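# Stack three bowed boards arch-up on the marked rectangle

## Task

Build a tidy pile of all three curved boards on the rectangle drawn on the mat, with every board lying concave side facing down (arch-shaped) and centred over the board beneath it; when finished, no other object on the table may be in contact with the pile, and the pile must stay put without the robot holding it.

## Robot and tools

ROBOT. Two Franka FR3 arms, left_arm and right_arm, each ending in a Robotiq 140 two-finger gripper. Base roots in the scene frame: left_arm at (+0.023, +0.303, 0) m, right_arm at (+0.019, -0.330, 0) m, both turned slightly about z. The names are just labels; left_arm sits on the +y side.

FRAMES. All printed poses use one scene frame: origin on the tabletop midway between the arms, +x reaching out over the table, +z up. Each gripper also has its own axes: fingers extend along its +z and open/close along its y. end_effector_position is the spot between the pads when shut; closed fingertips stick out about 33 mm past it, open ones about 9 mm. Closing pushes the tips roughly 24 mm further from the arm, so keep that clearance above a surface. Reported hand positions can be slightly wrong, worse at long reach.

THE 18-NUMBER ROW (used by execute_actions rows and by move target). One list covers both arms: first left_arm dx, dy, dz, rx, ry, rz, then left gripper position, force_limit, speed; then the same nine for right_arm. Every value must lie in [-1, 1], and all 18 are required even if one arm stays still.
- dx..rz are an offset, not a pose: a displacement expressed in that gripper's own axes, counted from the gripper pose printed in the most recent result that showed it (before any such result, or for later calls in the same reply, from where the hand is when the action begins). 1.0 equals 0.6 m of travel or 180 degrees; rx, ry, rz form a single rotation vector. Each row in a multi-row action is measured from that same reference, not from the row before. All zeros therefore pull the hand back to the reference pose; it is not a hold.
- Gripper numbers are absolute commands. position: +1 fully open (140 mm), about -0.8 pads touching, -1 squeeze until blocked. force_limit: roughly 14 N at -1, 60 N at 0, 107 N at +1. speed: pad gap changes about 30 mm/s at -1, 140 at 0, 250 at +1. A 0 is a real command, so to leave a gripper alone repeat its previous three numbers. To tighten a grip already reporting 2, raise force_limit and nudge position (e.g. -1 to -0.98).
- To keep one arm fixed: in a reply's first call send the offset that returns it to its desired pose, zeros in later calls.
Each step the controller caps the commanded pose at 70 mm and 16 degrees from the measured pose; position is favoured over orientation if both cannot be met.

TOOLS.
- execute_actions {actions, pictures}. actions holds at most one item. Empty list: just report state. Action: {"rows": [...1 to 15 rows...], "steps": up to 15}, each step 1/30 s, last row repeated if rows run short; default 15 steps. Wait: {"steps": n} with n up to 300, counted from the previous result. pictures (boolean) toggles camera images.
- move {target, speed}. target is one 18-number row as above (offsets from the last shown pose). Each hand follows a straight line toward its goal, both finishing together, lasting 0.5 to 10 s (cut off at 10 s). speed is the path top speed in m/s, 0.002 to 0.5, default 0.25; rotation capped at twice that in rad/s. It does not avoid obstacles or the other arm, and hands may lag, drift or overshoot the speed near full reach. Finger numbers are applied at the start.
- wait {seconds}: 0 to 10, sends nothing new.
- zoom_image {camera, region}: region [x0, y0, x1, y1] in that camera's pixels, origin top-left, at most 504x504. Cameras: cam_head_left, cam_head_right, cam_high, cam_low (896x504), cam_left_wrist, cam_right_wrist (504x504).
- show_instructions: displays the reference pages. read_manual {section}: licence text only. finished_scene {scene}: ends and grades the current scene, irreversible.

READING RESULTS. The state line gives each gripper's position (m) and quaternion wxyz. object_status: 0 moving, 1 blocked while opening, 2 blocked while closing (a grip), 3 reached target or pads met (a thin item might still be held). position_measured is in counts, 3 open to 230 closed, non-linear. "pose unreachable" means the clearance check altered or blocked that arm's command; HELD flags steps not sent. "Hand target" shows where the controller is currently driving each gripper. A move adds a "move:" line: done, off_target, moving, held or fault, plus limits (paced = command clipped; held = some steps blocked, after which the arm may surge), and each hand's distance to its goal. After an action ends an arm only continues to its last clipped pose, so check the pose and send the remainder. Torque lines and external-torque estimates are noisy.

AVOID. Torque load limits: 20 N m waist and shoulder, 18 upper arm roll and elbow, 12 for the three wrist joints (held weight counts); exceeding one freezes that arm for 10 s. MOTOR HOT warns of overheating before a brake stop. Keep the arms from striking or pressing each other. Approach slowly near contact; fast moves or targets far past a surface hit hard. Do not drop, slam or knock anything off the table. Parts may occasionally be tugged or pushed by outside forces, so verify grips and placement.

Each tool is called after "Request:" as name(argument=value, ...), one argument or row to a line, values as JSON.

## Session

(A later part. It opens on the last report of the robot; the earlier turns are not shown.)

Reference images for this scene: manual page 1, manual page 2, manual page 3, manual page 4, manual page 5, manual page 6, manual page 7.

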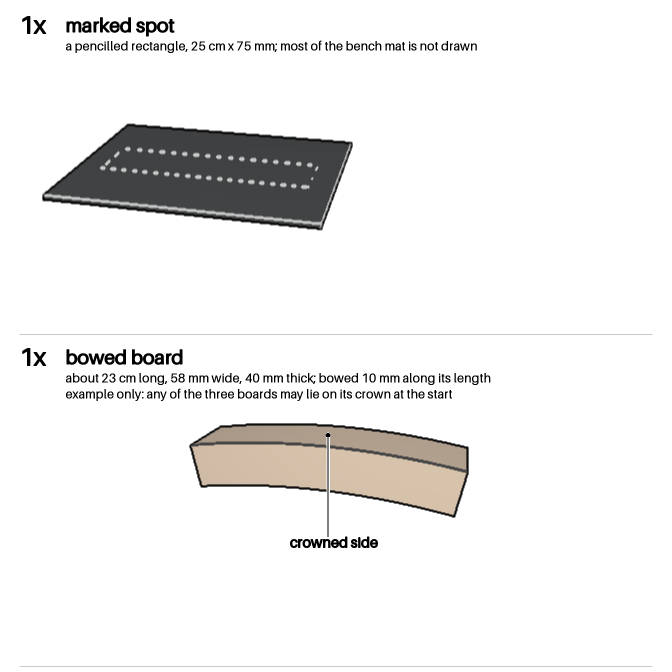

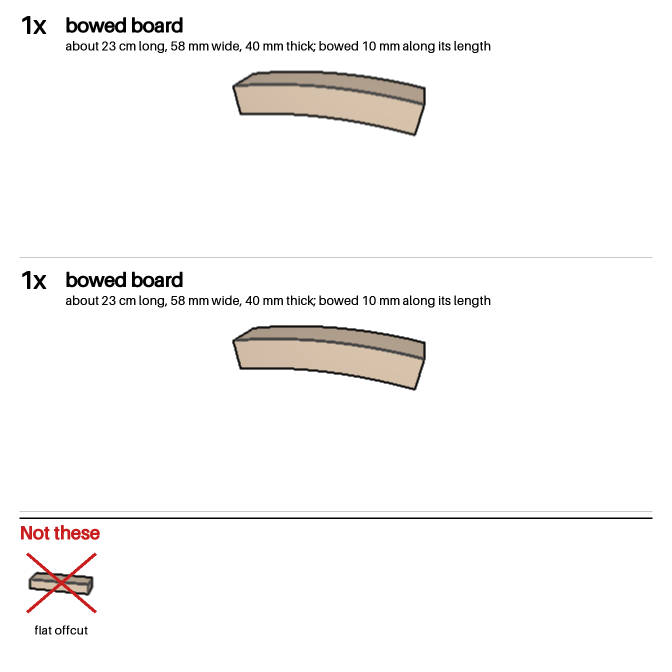

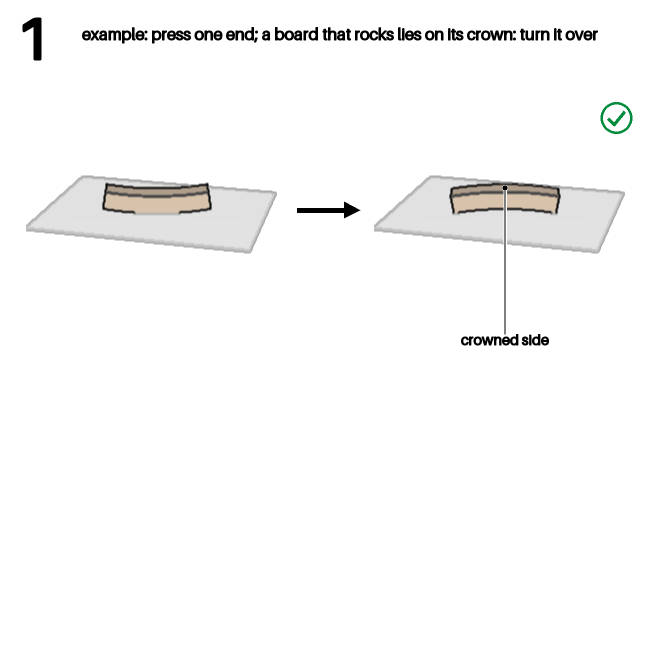

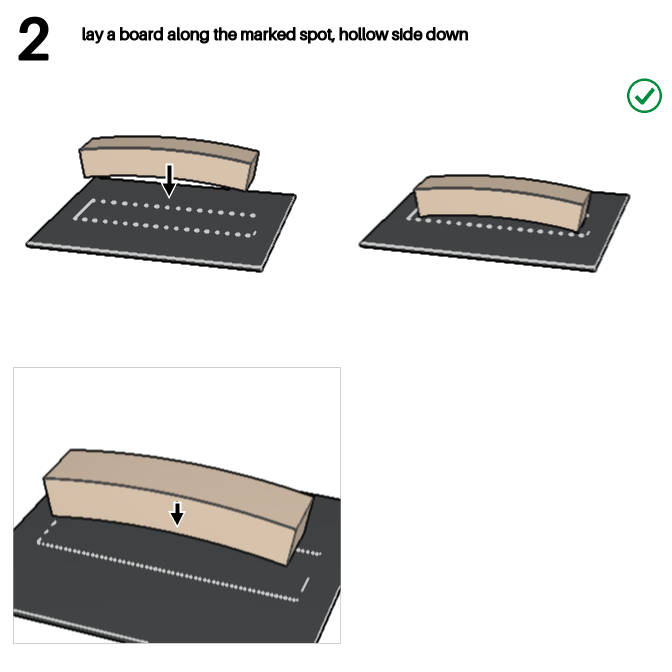

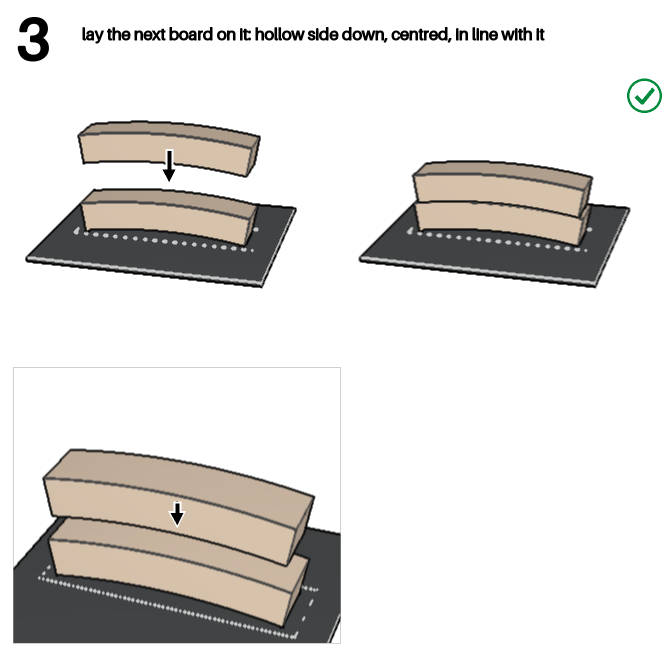

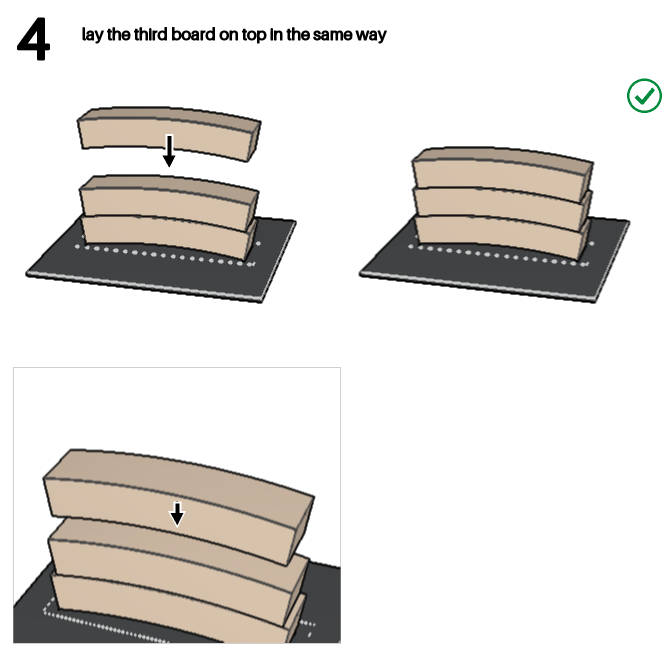

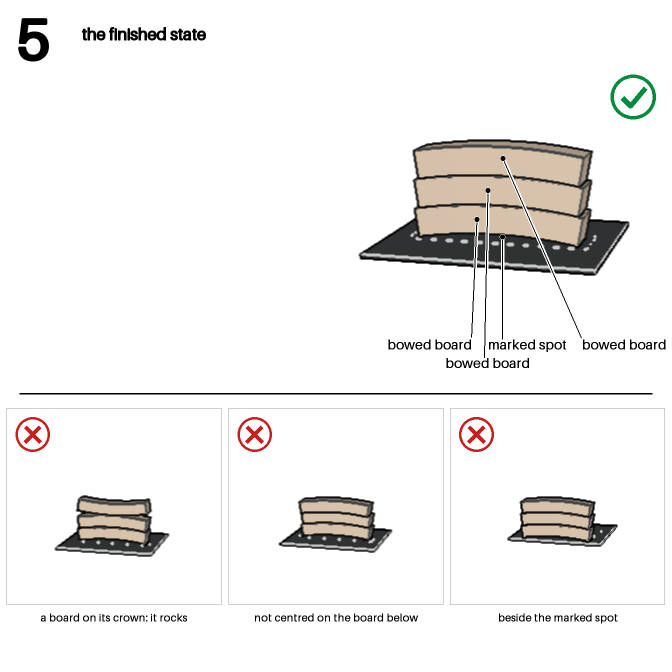

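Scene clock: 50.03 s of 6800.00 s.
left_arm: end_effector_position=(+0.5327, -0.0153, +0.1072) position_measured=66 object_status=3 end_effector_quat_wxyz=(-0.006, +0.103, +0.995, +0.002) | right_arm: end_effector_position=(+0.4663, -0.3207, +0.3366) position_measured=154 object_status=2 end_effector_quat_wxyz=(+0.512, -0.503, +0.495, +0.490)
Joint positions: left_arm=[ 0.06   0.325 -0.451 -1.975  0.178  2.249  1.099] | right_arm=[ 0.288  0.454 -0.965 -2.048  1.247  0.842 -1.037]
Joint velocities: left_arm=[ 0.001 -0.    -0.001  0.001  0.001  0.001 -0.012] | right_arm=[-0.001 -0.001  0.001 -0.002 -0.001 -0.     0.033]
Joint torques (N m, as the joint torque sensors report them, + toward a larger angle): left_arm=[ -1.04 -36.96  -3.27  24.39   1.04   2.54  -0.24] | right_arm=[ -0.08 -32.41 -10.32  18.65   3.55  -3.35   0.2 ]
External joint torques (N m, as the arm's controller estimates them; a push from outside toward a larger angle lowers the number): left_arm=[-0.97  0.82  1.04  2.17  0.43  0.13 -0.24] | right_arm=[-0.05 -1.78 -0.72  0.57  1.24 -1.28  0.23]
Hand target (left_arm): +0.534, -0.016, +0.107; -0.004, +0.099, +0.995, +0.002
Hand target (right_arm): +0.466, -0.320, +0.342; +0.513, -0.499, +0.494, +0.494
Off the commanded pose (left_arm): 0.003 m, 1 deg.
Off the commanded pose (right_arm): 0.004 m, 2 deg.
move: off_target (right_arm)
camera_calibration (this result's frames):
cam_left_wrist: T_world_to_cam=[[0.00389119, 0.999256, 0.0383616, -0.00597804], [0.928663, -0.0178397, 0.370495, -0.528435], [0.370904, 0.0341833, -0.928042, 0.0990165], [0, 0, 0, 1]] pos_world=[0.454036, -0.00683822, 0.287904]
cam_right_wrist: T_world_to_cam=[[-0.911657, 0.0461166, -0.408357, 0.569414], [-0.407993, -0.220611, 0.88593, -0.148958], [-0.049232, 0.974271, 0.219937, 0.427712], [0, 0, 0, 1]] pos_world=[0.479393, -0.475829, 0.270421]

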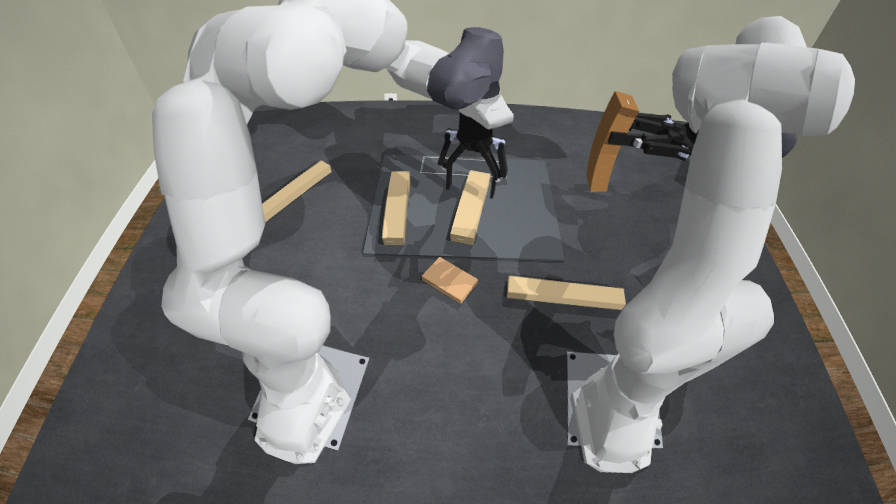

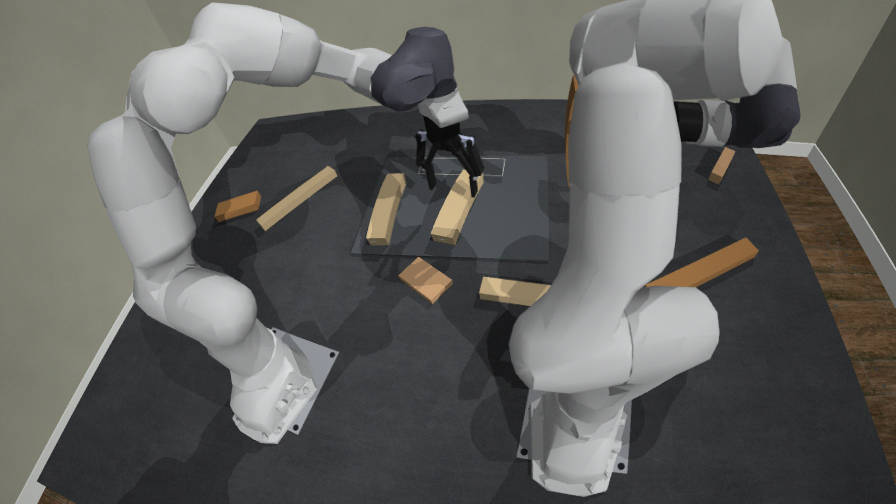

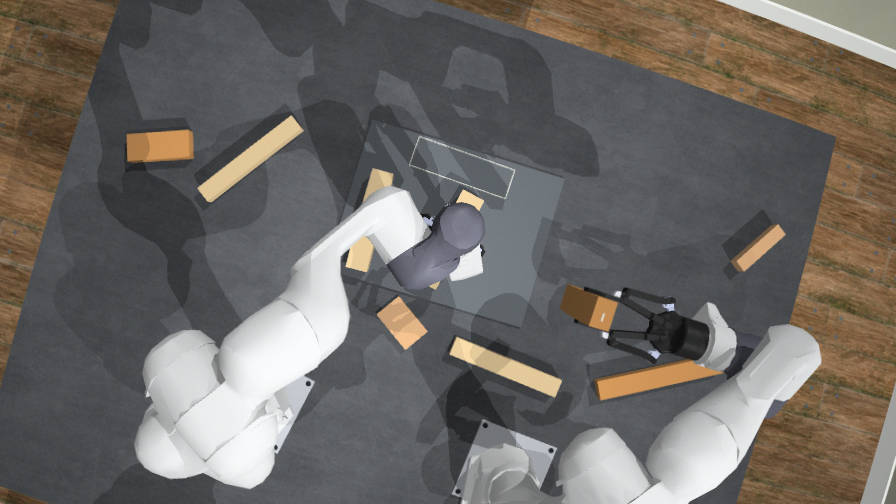

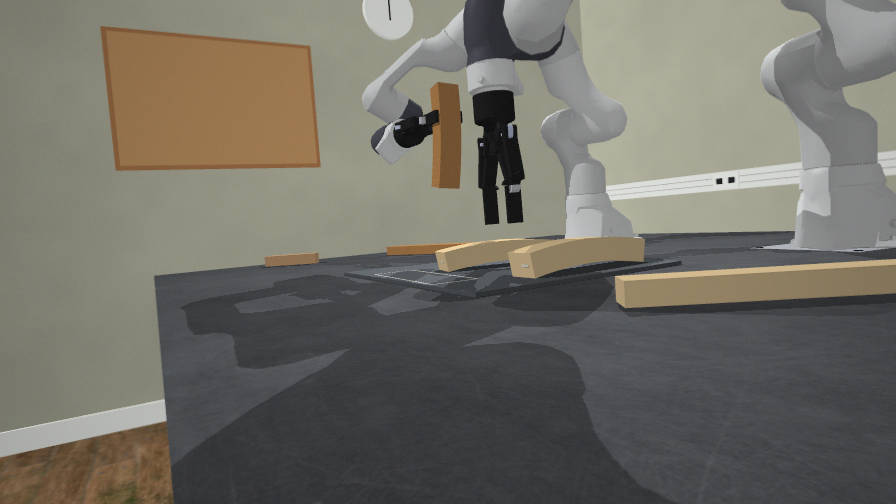

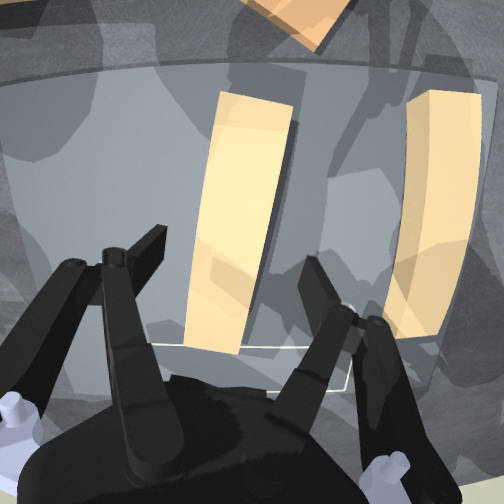

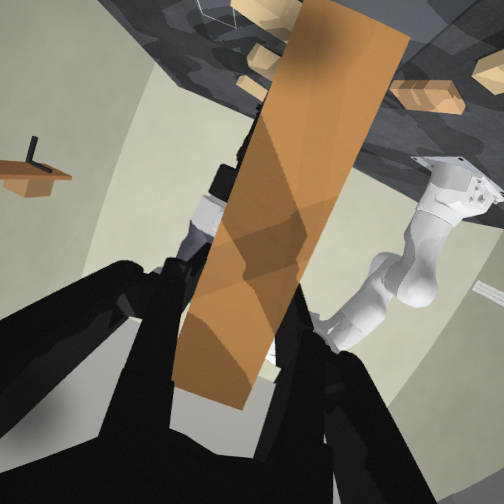

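Request:
move(
  target=[-0.019,0,0.092,0,0,0.006,0.5,0.5,0,-0.006,0,0,0,0,0,-1,0.8,0],
  speed=0.15,
)

Request:
execute_actions(
  actions=[
    {"rows":[[0,0,0,0,0,0,-1,0.5,0,-0.004,0,0,0,0,0,-1,0.8,0]]},
  ],
  pictures=false,
)

Request:
execute_actions(
  actions=[
    {"rows":[[0,0,0,0,0,0,-1,0.5,0,-0.004,0,0,0,0,0,-1,0.8,0],[0,0,0,0,0,0,-1,0.5,0,-0.004,0,0,0,0,0,-1,0.8,0],[0,0,-0.01,0,0,0,-1,0.5,0,-0.004,0,0,0,0,0,-1,0.8,0],[0,0,-0.02,0,0,0,-1,0.5,0,-0.004,0,0,0,0,0,-1,0.8,0],[0,0,-0.03,0,0,0,-1,0.5,0,-0.004,0,0,0,0,0,-1,0.8,0],[0,0,-0.04,0,0,0,-1,0.5,0,-0.004,0,0,0,0,0,-1,0.8,0]]},
  ],
  pictures=false,
)

Request:
move(
  target=[-0.288,0.088,-0.02,0,0,-0.56,-1,0.5,0,-0.004,0,0,0,0,0,-1,0.8,0],
  speed=0.35,
)

Scene clock: 67.90 s of 6800.00 s.
left_arm: end_effector_position=(+0.5421, -0.0155, +0.0515) position_measured=66 object_status=3 end_effector_quat_wxyz=(-0.009, +0.114, +0.993, +0.003) | right_arm: end_effector_position=(+0.4670, -0.3212, +0.3370) position_measured=154 object_status=2 end_effector_quat_wxyz=(+0.510, -0.502, +0.498, +0.490)
Joint positions: left_arm=[ 0.043  0.445 -0.423 -1.96   0.246  2.336  1.087] | right_arm=[ 0.288  0.449 -0.965 -2.048  1.246  0.848 -1.028]
Joint velocities: left_arm=[ 0.002  0.001  0.001  0.     0.003  0.008 -0.005] | right_arm=[-0.001 -0.001 -0.001  0.    -0.001 -0.     0.   ]
Joint torques (N m, as the joint torque sensors report them, + toward a larger angle): left_arm=[ -1.33 -40.13  -4.52  23.27   0.93   2.73  -0.1 ] | right_arm=[  0.16 -32.44  -9.42  19.64   2.26  -2.73  -0.03]
External joint torques (N m, as the arm's controller estimates them; a push from outside toward a larger angle lowers the number): left_arm=[-1.6   0.24  0.66  2.23  0.37  0.35 -0.1 ] | right_arm=[ 0.31 -1.8   0.24  1.43 -0.07 -0.68 -0.01]
Hand target (left_arm): +0.544, -0.017, +0.052; -0.006, +0.112, +0.994, +0.003
Hand target (right_arm): +0.466, -0.321, +0.340; +0.512, -0.503, +0.495, +0.490
Off the commanded pose (left_arm): 0.002 m, 0 deg.
Off the commanded pose (right_arm): 0.003 m, 0 deg.
After step 90, 13.87 s passed at rest.
move: done
camera_calibration (this result's frames):
cam_left_wrist: T_world_to_cam=[[0.0263291, 0.998816, 0.0409163, -0.0160642], [0.930163, -0.0394724, 0.36502, -0.517336], [0.366203, 0.0284481, -0.9301, 0.0464488], [0, 0, 0, 1]] pos_world=[0.46462, -0.00569673, 0.232697]
cam_right_wrist: T_world_to_cam=[[-0.913859, 0.0468809, -0.403316, 0.569803], [-0.403487, -0.215888, 0.889152, -0.150768], [-0.0453868, 0.975292, 0.216207, 0.427957], [0, 0, 0, 1]] pos_world=[0.479311, -0.476645, 0.271339]

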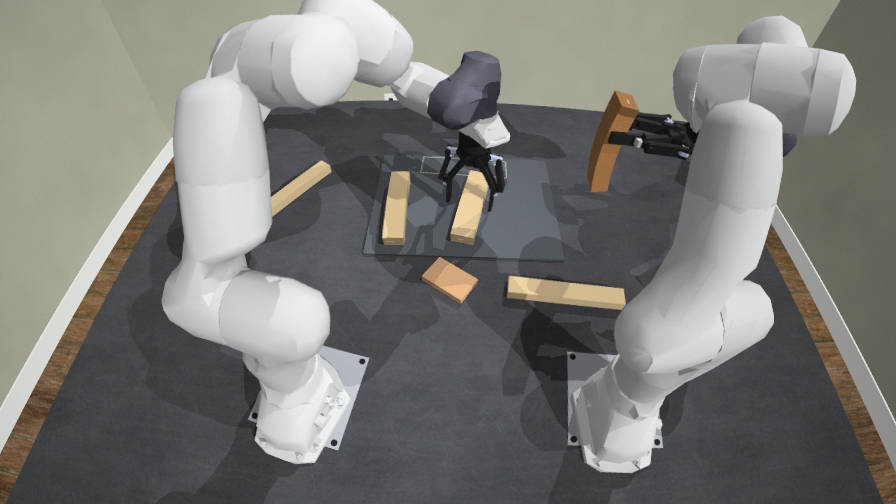

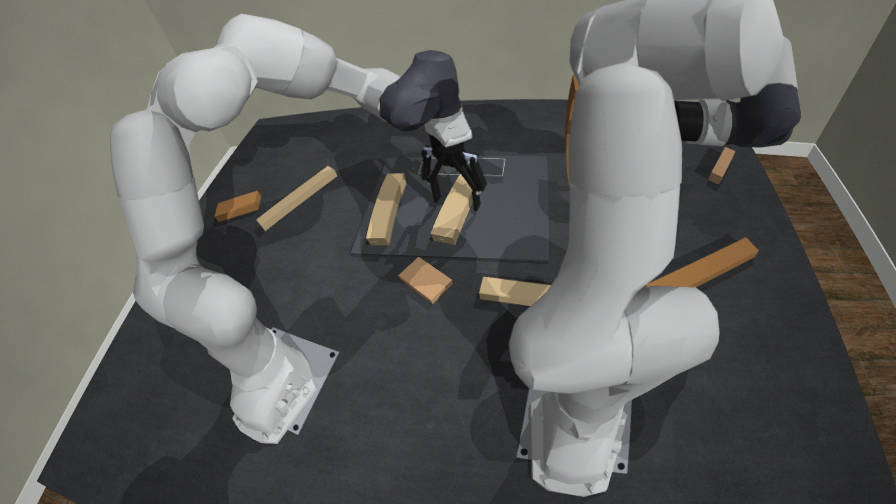

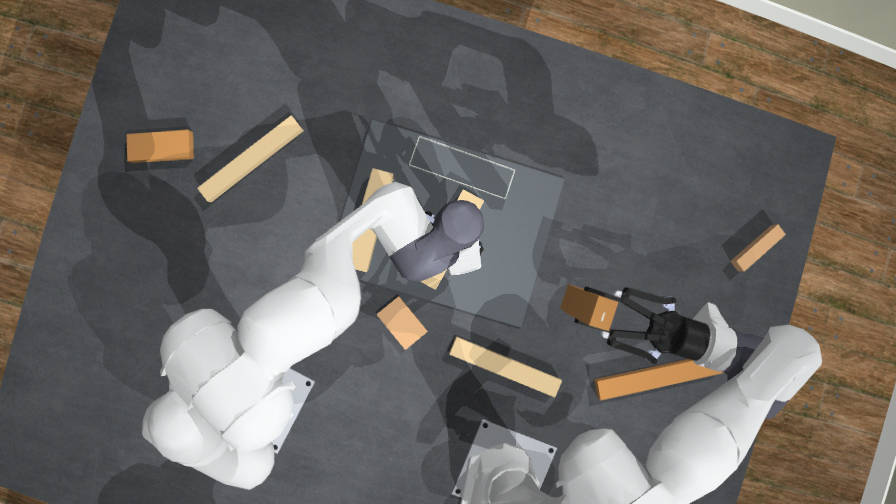

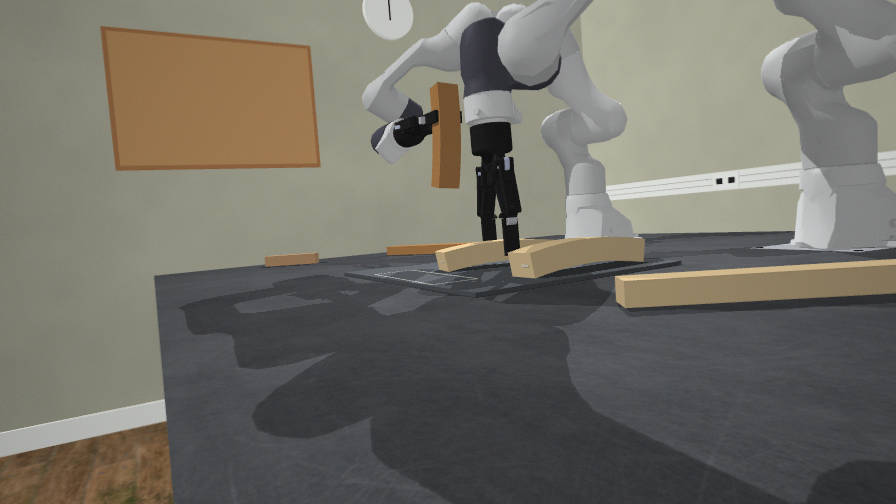

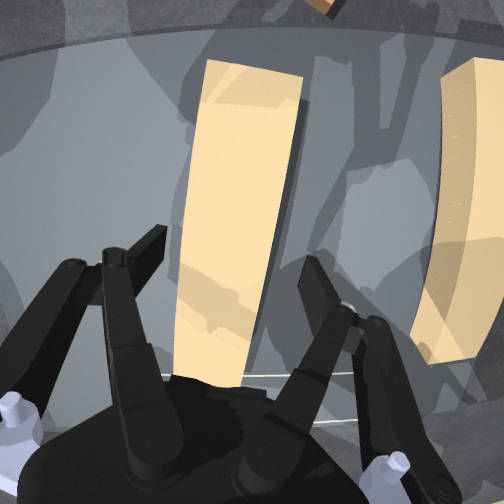

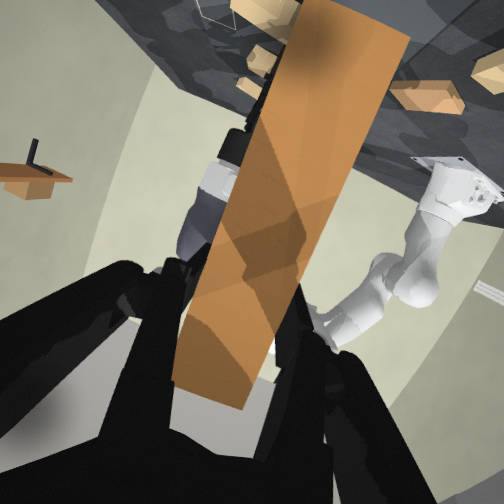

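Scene clock: 68.40 s of 6800.00 s.
left_arm: end_effector_position=(+0.5418, -0.0184, +0.0531) position_measured=147 object_status=0 end_effector_quat_wxyz=(-0.007, +0.115, +0.993, +0.002) | right_arm: end_effector_position=(+0.4677, -0.3215, +0.3362) position_measured=154 object_status=2 end_effector_quat_wxyz=(+0.510, -0.502, +0.500, +0.488)
Joint positions: left_arm=[ 0.042  0.443 -0.426 -1.959  0.245  2.337  1.087] | right_arm=[ 0.288  0.448 -0.965 -2.048  1.246  0.853 -1.026]
Joint velocities: left_arm=[ 0.     0.     0.    -0.001 -0.001  0.    -0.002] | right_arm=[-0.001 -0.002  0.002  0.     0.     0.002  0.   ]
Joint torques (N m, as the joint torque sensors report them, + toward a larger angle): left_arm=[  1.06 -39.4   -4.05  21.88   0.8    2.04   0.12] | right_arm=[  0.37 -32.92 -10.66  19.88   2.22  -2.69   0.2 ]
External joint torques (N m, as the arm's controller estimates them; a push from outside toward a larger angle lowers the number): left_arm=[ 0.97  1.1   1.32  0.77  0.23 -0.35  0.12] | right_arm=[ 0.31 -2.4  -1.23  1.66 -0.1  -0.64  0.23]
Hand target (left_arm): +0.542, -0.015, +0.052; -0.009, +0.114, +0.993, +0.003
Hand target (right_arm): +0.467, -0.321, +0.339; +0.510, -0.502, +0.498, +0.490
Off the commanded pose (left_arm): 0.003 m, 0 deg.
Off the commanded pose (right_arm): 0.003 m, 0 deg.
Steps of this call (steps 1 to 15: all 15 steps of this action). Readings (end_effector_position | what the end effector reports):
1: left_arm (+0.5421, -0.0155, +0.0516) | right_arm (+0.4671, -0.3212, +0.3368) | left_arm position_measured=66 object_status=0 | right_arm position_measured=154 object_status=2
2: left_arm (+0.5421, -0.0155, +0.0516) | right_arm (+0.4672, -0.3212, +0.3367) | left_arm position_measured=72 object_status=0 | right_arm position_measured=154 object_status=2
4: left_arm (+0.5421, -0.0155, +0.0515) | right_arm (+0.4674, -0.3213, +0.3365) | left_arm position_measured=87 object_status=0 | right_arm position_measured=154 object_status=2
8: left_arm (+0.5420, -0.0158, +0.0517) | right_arm (+0.4676, -0.3215, +0.3363) | left_arm position_measured=117 object_status=0 | right_arm position_measured=154 object_status=2
15: the state above

Scene clock: 68.90 s of 6800.00 s.
left_arm: end_effector_position=(+0.5426, -0.0198, +0.0756) position_measured=147 object_status=2 end_effector_quat_wxyz=(-0.005, +0.112, +0.994, +0.001) | right_arm: end_effector_position=(+0.4684, -0.3219, +0.3354) position_measured=154 object_status=2 end_effector_quat_wxyz=(+0.509, -0.502, +0.501, +0.487)
Joint positions: left_arm=[ 0.048  0.405 -0.437 -1.951  0.223  2.299  1.094] | right_arm=[ 0.288  0.447 -0.965 -2.048  1.246  0.857 -1.025]
Joint velocities: left_arm=[ 0.003  0.001  0.001 -0.    -0.01  -0.035  0.01 ] | right_arm=[-0.001  0.    -0.001  0.001  0.001  0.003  0.001]
Joint torques (N m, as the joint torque sensors report them, + toward a larger angle): left_arm=[  1.04 -41.25  -6.29  23.96  -0.12   1.77   0.2 ] | right_arm=[  0.29 -32.88 -10.21  19.6    2.22  -2.69   0.15]
External joint torques (N m, as the arm's controller estimates them; a push from outside toward a larger angle lowers the number): left_arm=[ 1.13 -1.42 -1.14  2.27 -0.72 -0.66  0.2 ] | right_arm=[ 0.2  -2.35 -0.8   1.33 -0.12 -0.65  0.17]
Hand target (left_arm): +0.542, -0.019, +0.077; -0.007, +0.115, +0.993, +0.002
Hand target (right_arm): +0.468, -0.322, +0.339; +0.510, -0.502, +0.500, +0.488
Off the commanded pose (left_arm): 0.002 m, 0 deg.
Off the commanded pose (right_arm): 0.003 m, 0 deg.
Steps of this call (steps 1 to 15: all 15 steps of this action). Readings (end_effector_position | what the end effector reports):
1: left_arm (+0.5418, -0.0184, +0.0531) | right_arm (+0.4678, -0.3216, +0.3360) | left_arm position_measured=147 object_status=0 | right_arm position_measured=154 object_status=2
2: left_arm (+0.5418, -0.0184, +0.0531) | right_arm (+0.4679, -0.3216, +0.3359) | left_arm position_measured=147 object_status=2 | right_arm position_measured=154 object_status=2
4: left_arm (+0.5412, -0.0181, +0.0546) | right_arm (+0.4681, -0.3217, +0.3357) | left_arm position_measured=147 object_status=2 | right_arm position_measured=154 object_status=2
8: left_arm (+0.5425, -0.0191, +0.0685) | right_arm (+0.4683, -0.3218, +0.3355) | left_arm position_measured=147 object_status=2 | right_arm position_measured=154 object_status=2
15: the state above

Scene clock: 72.67 s of 6800.00 s.
left_arm: end_effector_position=(+0.7212, -0.0080, +0.0831) position_measured=147 object_status=2 end_effector_quat_wxyz=(+0.005, +0.687, -0.726, -0.006) | right_arm: end_effector_position=(+0.4692, -0.3224, +0.3344) position_measured=154 object_status=2 end_effector_quat_wxyz=(-0.509, +0.502, -0.503, -0.486)
Joint positions: left_arm=[-0.37   0.885  0.24  -1.09  -0.203  1.938 -0.277] | right_arm=[ 0.288  0.445 -0.965 -2.048  1.245  0.863 -1.023]
Joint velocities: left_arm=[ 0.001 -0.     0.002  0.004 -0.001 -0.009 -0.03 ] | right_arm=[-0.  0.  0. -0. -0. -0.  0.]
Joint torques (N m, as the joint torque sensors report them, + toward a larger angle): left_arm=[ -1.22 -56.71   6.72  28.     0.13   1.94  -0.17] | right_arm=[  0.24 -32.63 -10.11  19.49   2.2   -2.7    0.12]
External joint torques (N m, as the arm's controller estimates them; a push from outside toward a larger angle lowers the number): left_arm=[-1.33 -1.51  1.18  4.17 -0.62 -0.55 -0.17] | right_arm=[ 0.25 -2.04 -0.62  1.2  -0.14 -0.67  0.15]
Hand target (left_arm): +0.722, -0.010, +0.087; +0.005, +0.692, -0.722, -0.004
Hand target (right_arm): +0.468, -0.322, +0.338; +0.509, -0.502, +0.501, +0.487
Off the commanded pose (left_arm): 0.003 m, 1 deg.
Off the commanded pose (right_arm): 0.003 m, 0 deg.
move: done
camera_calibration (this result's frames):
cam_left_wrist: T_world_to_cam=[[-0.988097, -0.1464, 0.0472476, 0.692378], [-0.117336, 0.915858, 0.383974, 0.0663336], [-0.0994857, 0.373859, -0.922134, 0.347937], [0, 0, 0, 1]] pos_world=[0.726534, -0.089468, 0.262661]
cam_right_wrist: T_world_to_cam=[[-0.914352, 0.0486184, -0.401991, 0.571214], [-0.403129, -0.202587, 0.892438, -0.144851], [-0.0380492, 0.978057, 0.204835, 0.431082], [0, 0, 0, 1]] pos_world=[0.4803, -0.478739, 0.270592]

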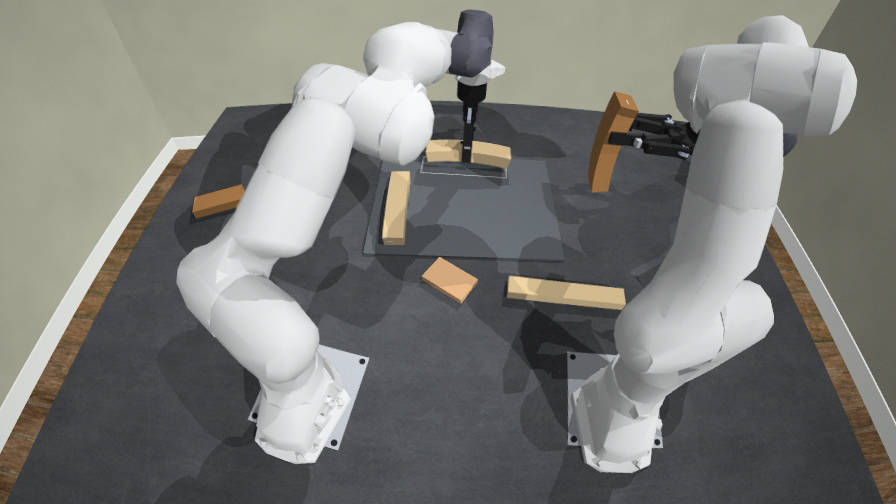

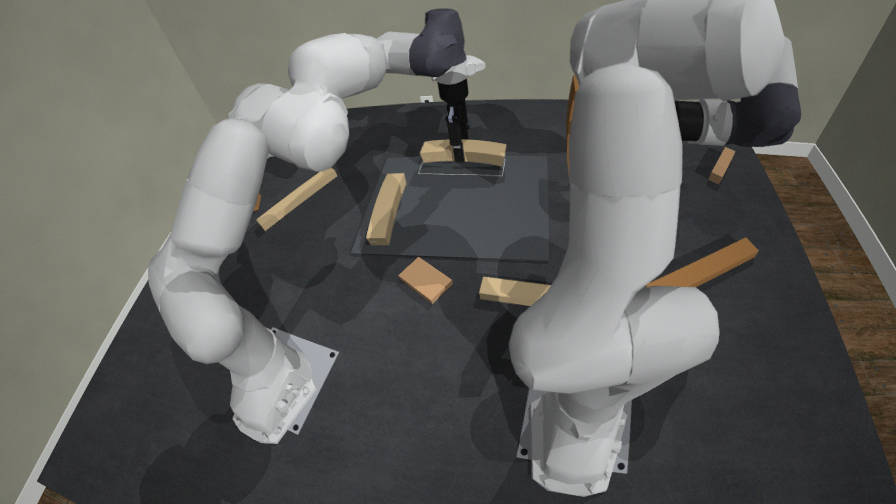

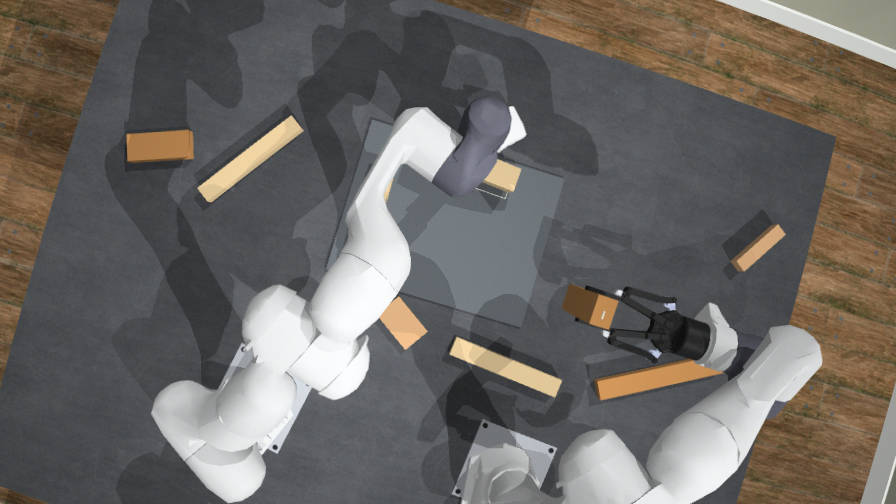

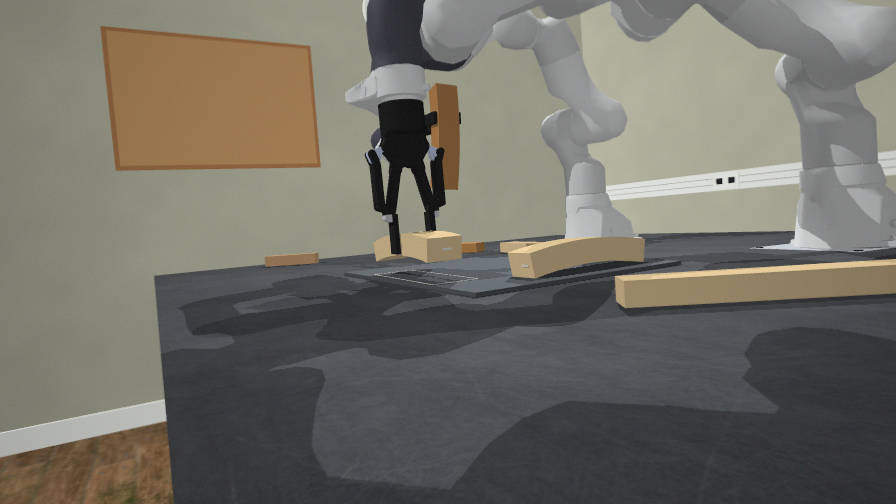

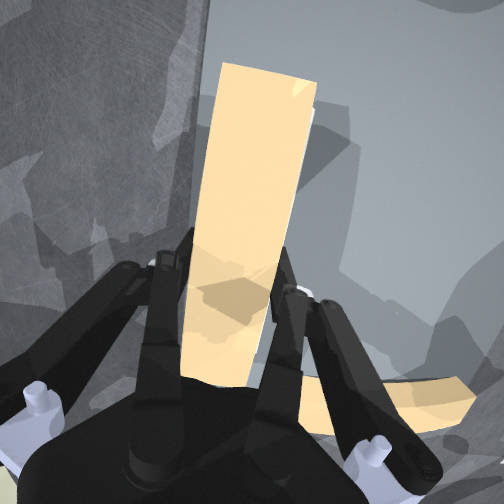

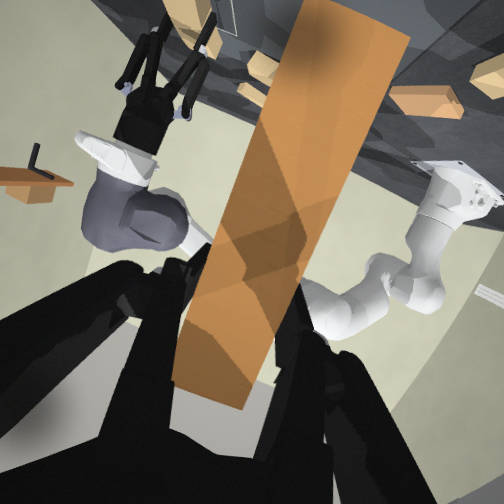

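Request:
move(
  target=[-0.017,0.005,0.032,0.005,0,-0.005,-0.98,0.8,0,-0.005,0,0,0,0,0,-1,0.8,0],
  speed=0.06,
)

Request:
zoom_image(
  camera="cam_head_left",
  region=[390,110,540,200],
)

Request:
zoom_image(
  camera="cam_low",
  region=[340,190,520,310],
)

Scene clock: 80.97 s of 6800.00 s.
left_arm: end_effector_position=(+0.7149, +0.0050, +0.0593) position_measured=149 object_status=2 end_effector_quat_wxyz=(+0.003, +0.696, -0.718, -0.006) | right_arm: end_effector_position=(+0.4699, -0.3229, +0.3342) position_measured=154 object_status=2 end_effector_quat_wxyz=(-0.508, +0.503, -0.505, -0.484)
Joint positions: left_arm=[-0.372  0.858  0.24  -1.2   -0.203  2.022 -0.283] | right_arm=[ 0.288  0.443 -0.965 -2.048  1.245  0.868 -1.021]
Joint velocities: left_arm=[ 0.001  0.     0.001 -0.001  0.001  0.016 -0.001] | right_arm=[-0.001  0.    -0.001  0.001  0.     0.001  0.001]
Joint torques (N m, as the joint torque sensors report them, + toward a larger angle): left_arm=[ -0.81 -57.01   5.91  26.22   1.17   3.07   0.34] | right_arm=[  0.54 -32.61 -10.21  19.67   2.2   -2.7    0.14]
External joint torques (N m, as the arm's controller estimates them; a push from outside toward a larger angle lowers the number): left_arm=[-1.13 -2.86  0.05  2.84  0.45  0.6   0.34] | right_arm=[ 0.55 -2.1  -0.77  1.31 -0.15 -0.69  0.17]
Hand target (left_arm): +0.719, +0.003, +0.064; -0.001, +0.693, -0.721, -0.000
Hand target (right_arm): +0.469, -0.322, +0.337; +0.509, -0.502, +0.503, +0.486
Off the commanded pose (left_arm): 0.006 m, 1 deg.
Off the commanded pose (right_arm): 0.003 m, 0 deg.
After step 90, 4.37 s passed at rest.
move: off_target (left_arm)
camera_calibration (this result's frames):
cam_left_wrist: T_world_to_cam=[[-0.984324, -0.170592, 0.0447792, 0.686722], [-0.14038, 0.911486, 0.386636, 0.0792262], [-0.106773, 0.374289, -0.921145, 0.325652], [0, 0, 0, 1]] pos_world=[0.721849, -0.0769522, 0.23859]
cam_right_wrist: T_world_to_cam=[[-0.914358, 0.0492818, -0.401896, 0.572003], [-0.403342, -0.19803, 0.893364, -0.143176], [-0.0355609, 0.978956, 0.200948, 0.432058], [0, 0, 0, 1]] pos_world=[0.480631, -0.479509, 0.270973]

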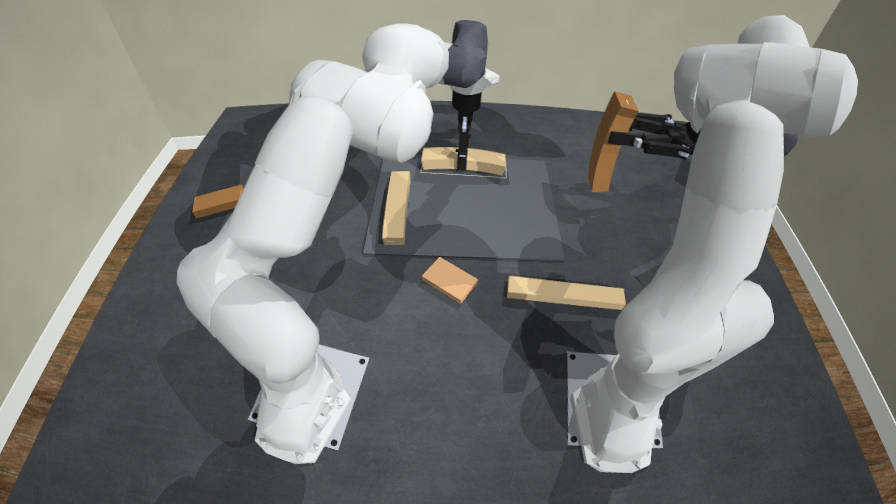

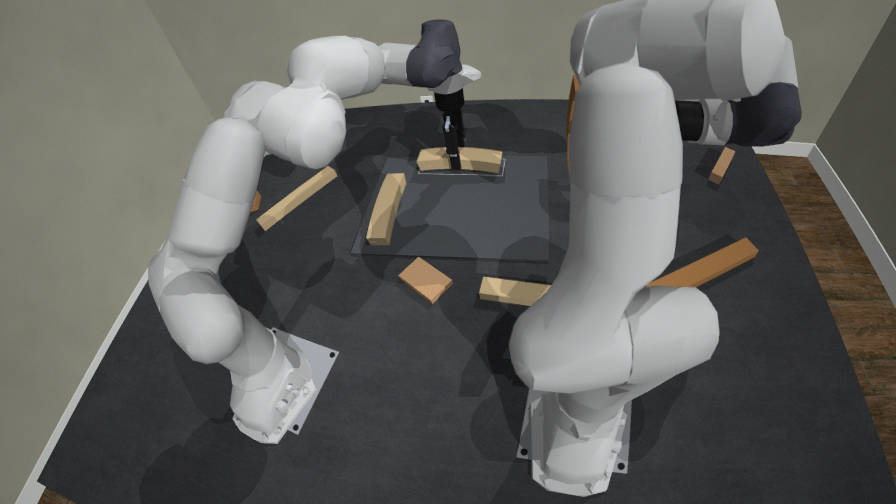

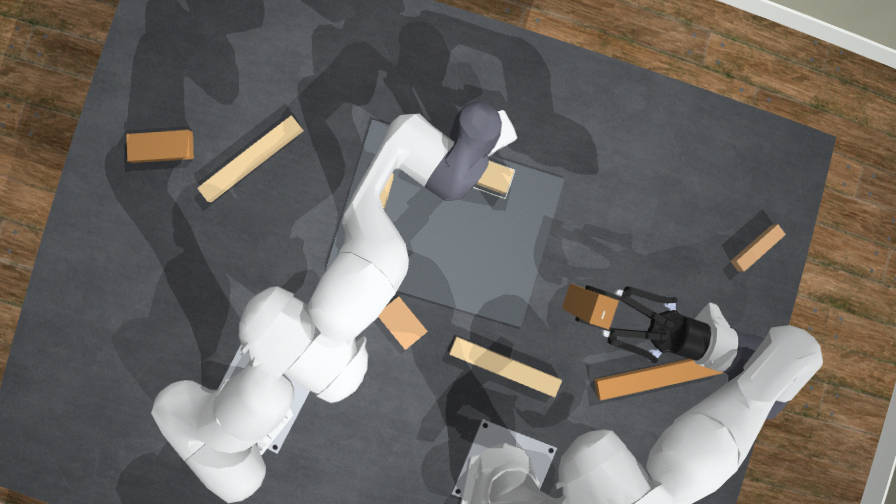

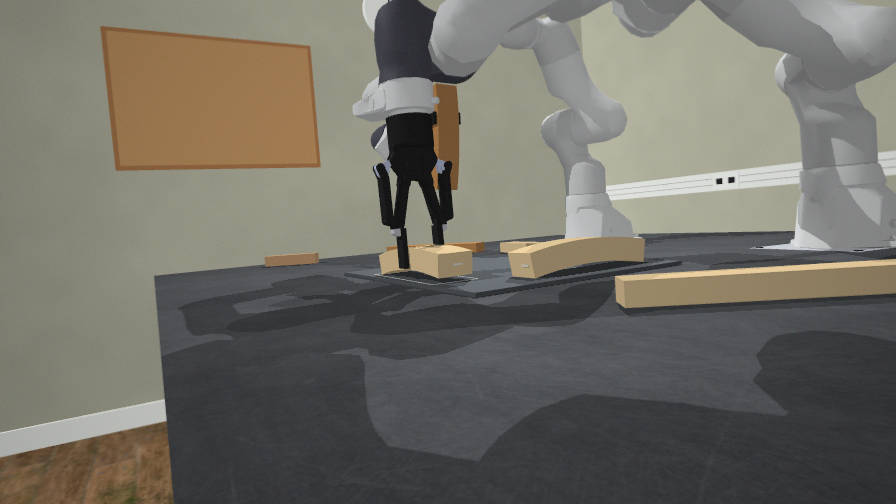

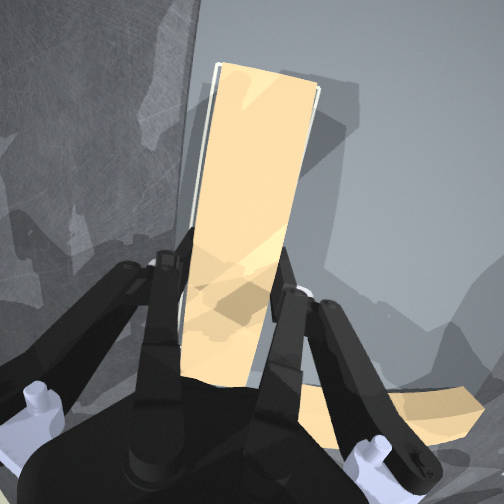

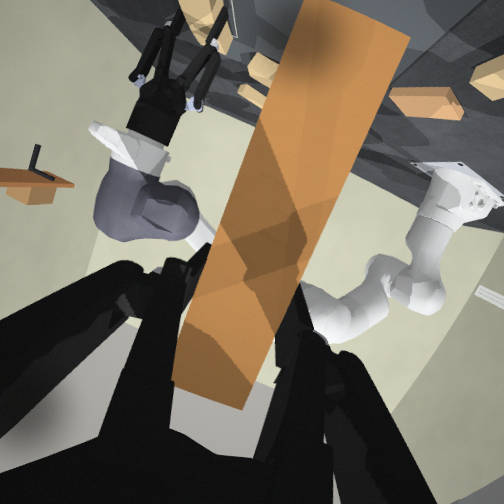

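Region (390, 110, 540, 200) of cam_head_left's 896x504 image, scaled by 3.360, with more detail than that image has; it fills the top 302 rows of this view, and the rest is white.

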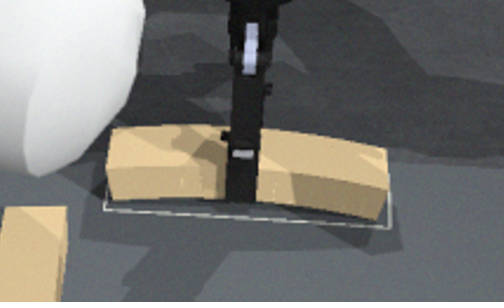

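Region (340, 190, 520, 310) of cam_low's 896x504 image, scaled by 2.800, with more detail than that image has.

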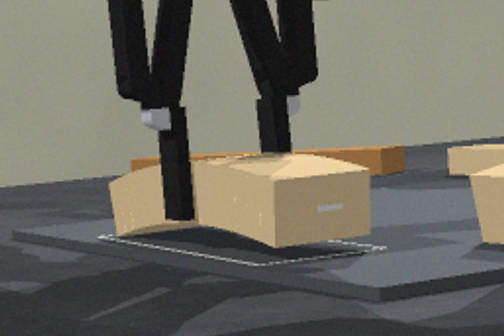

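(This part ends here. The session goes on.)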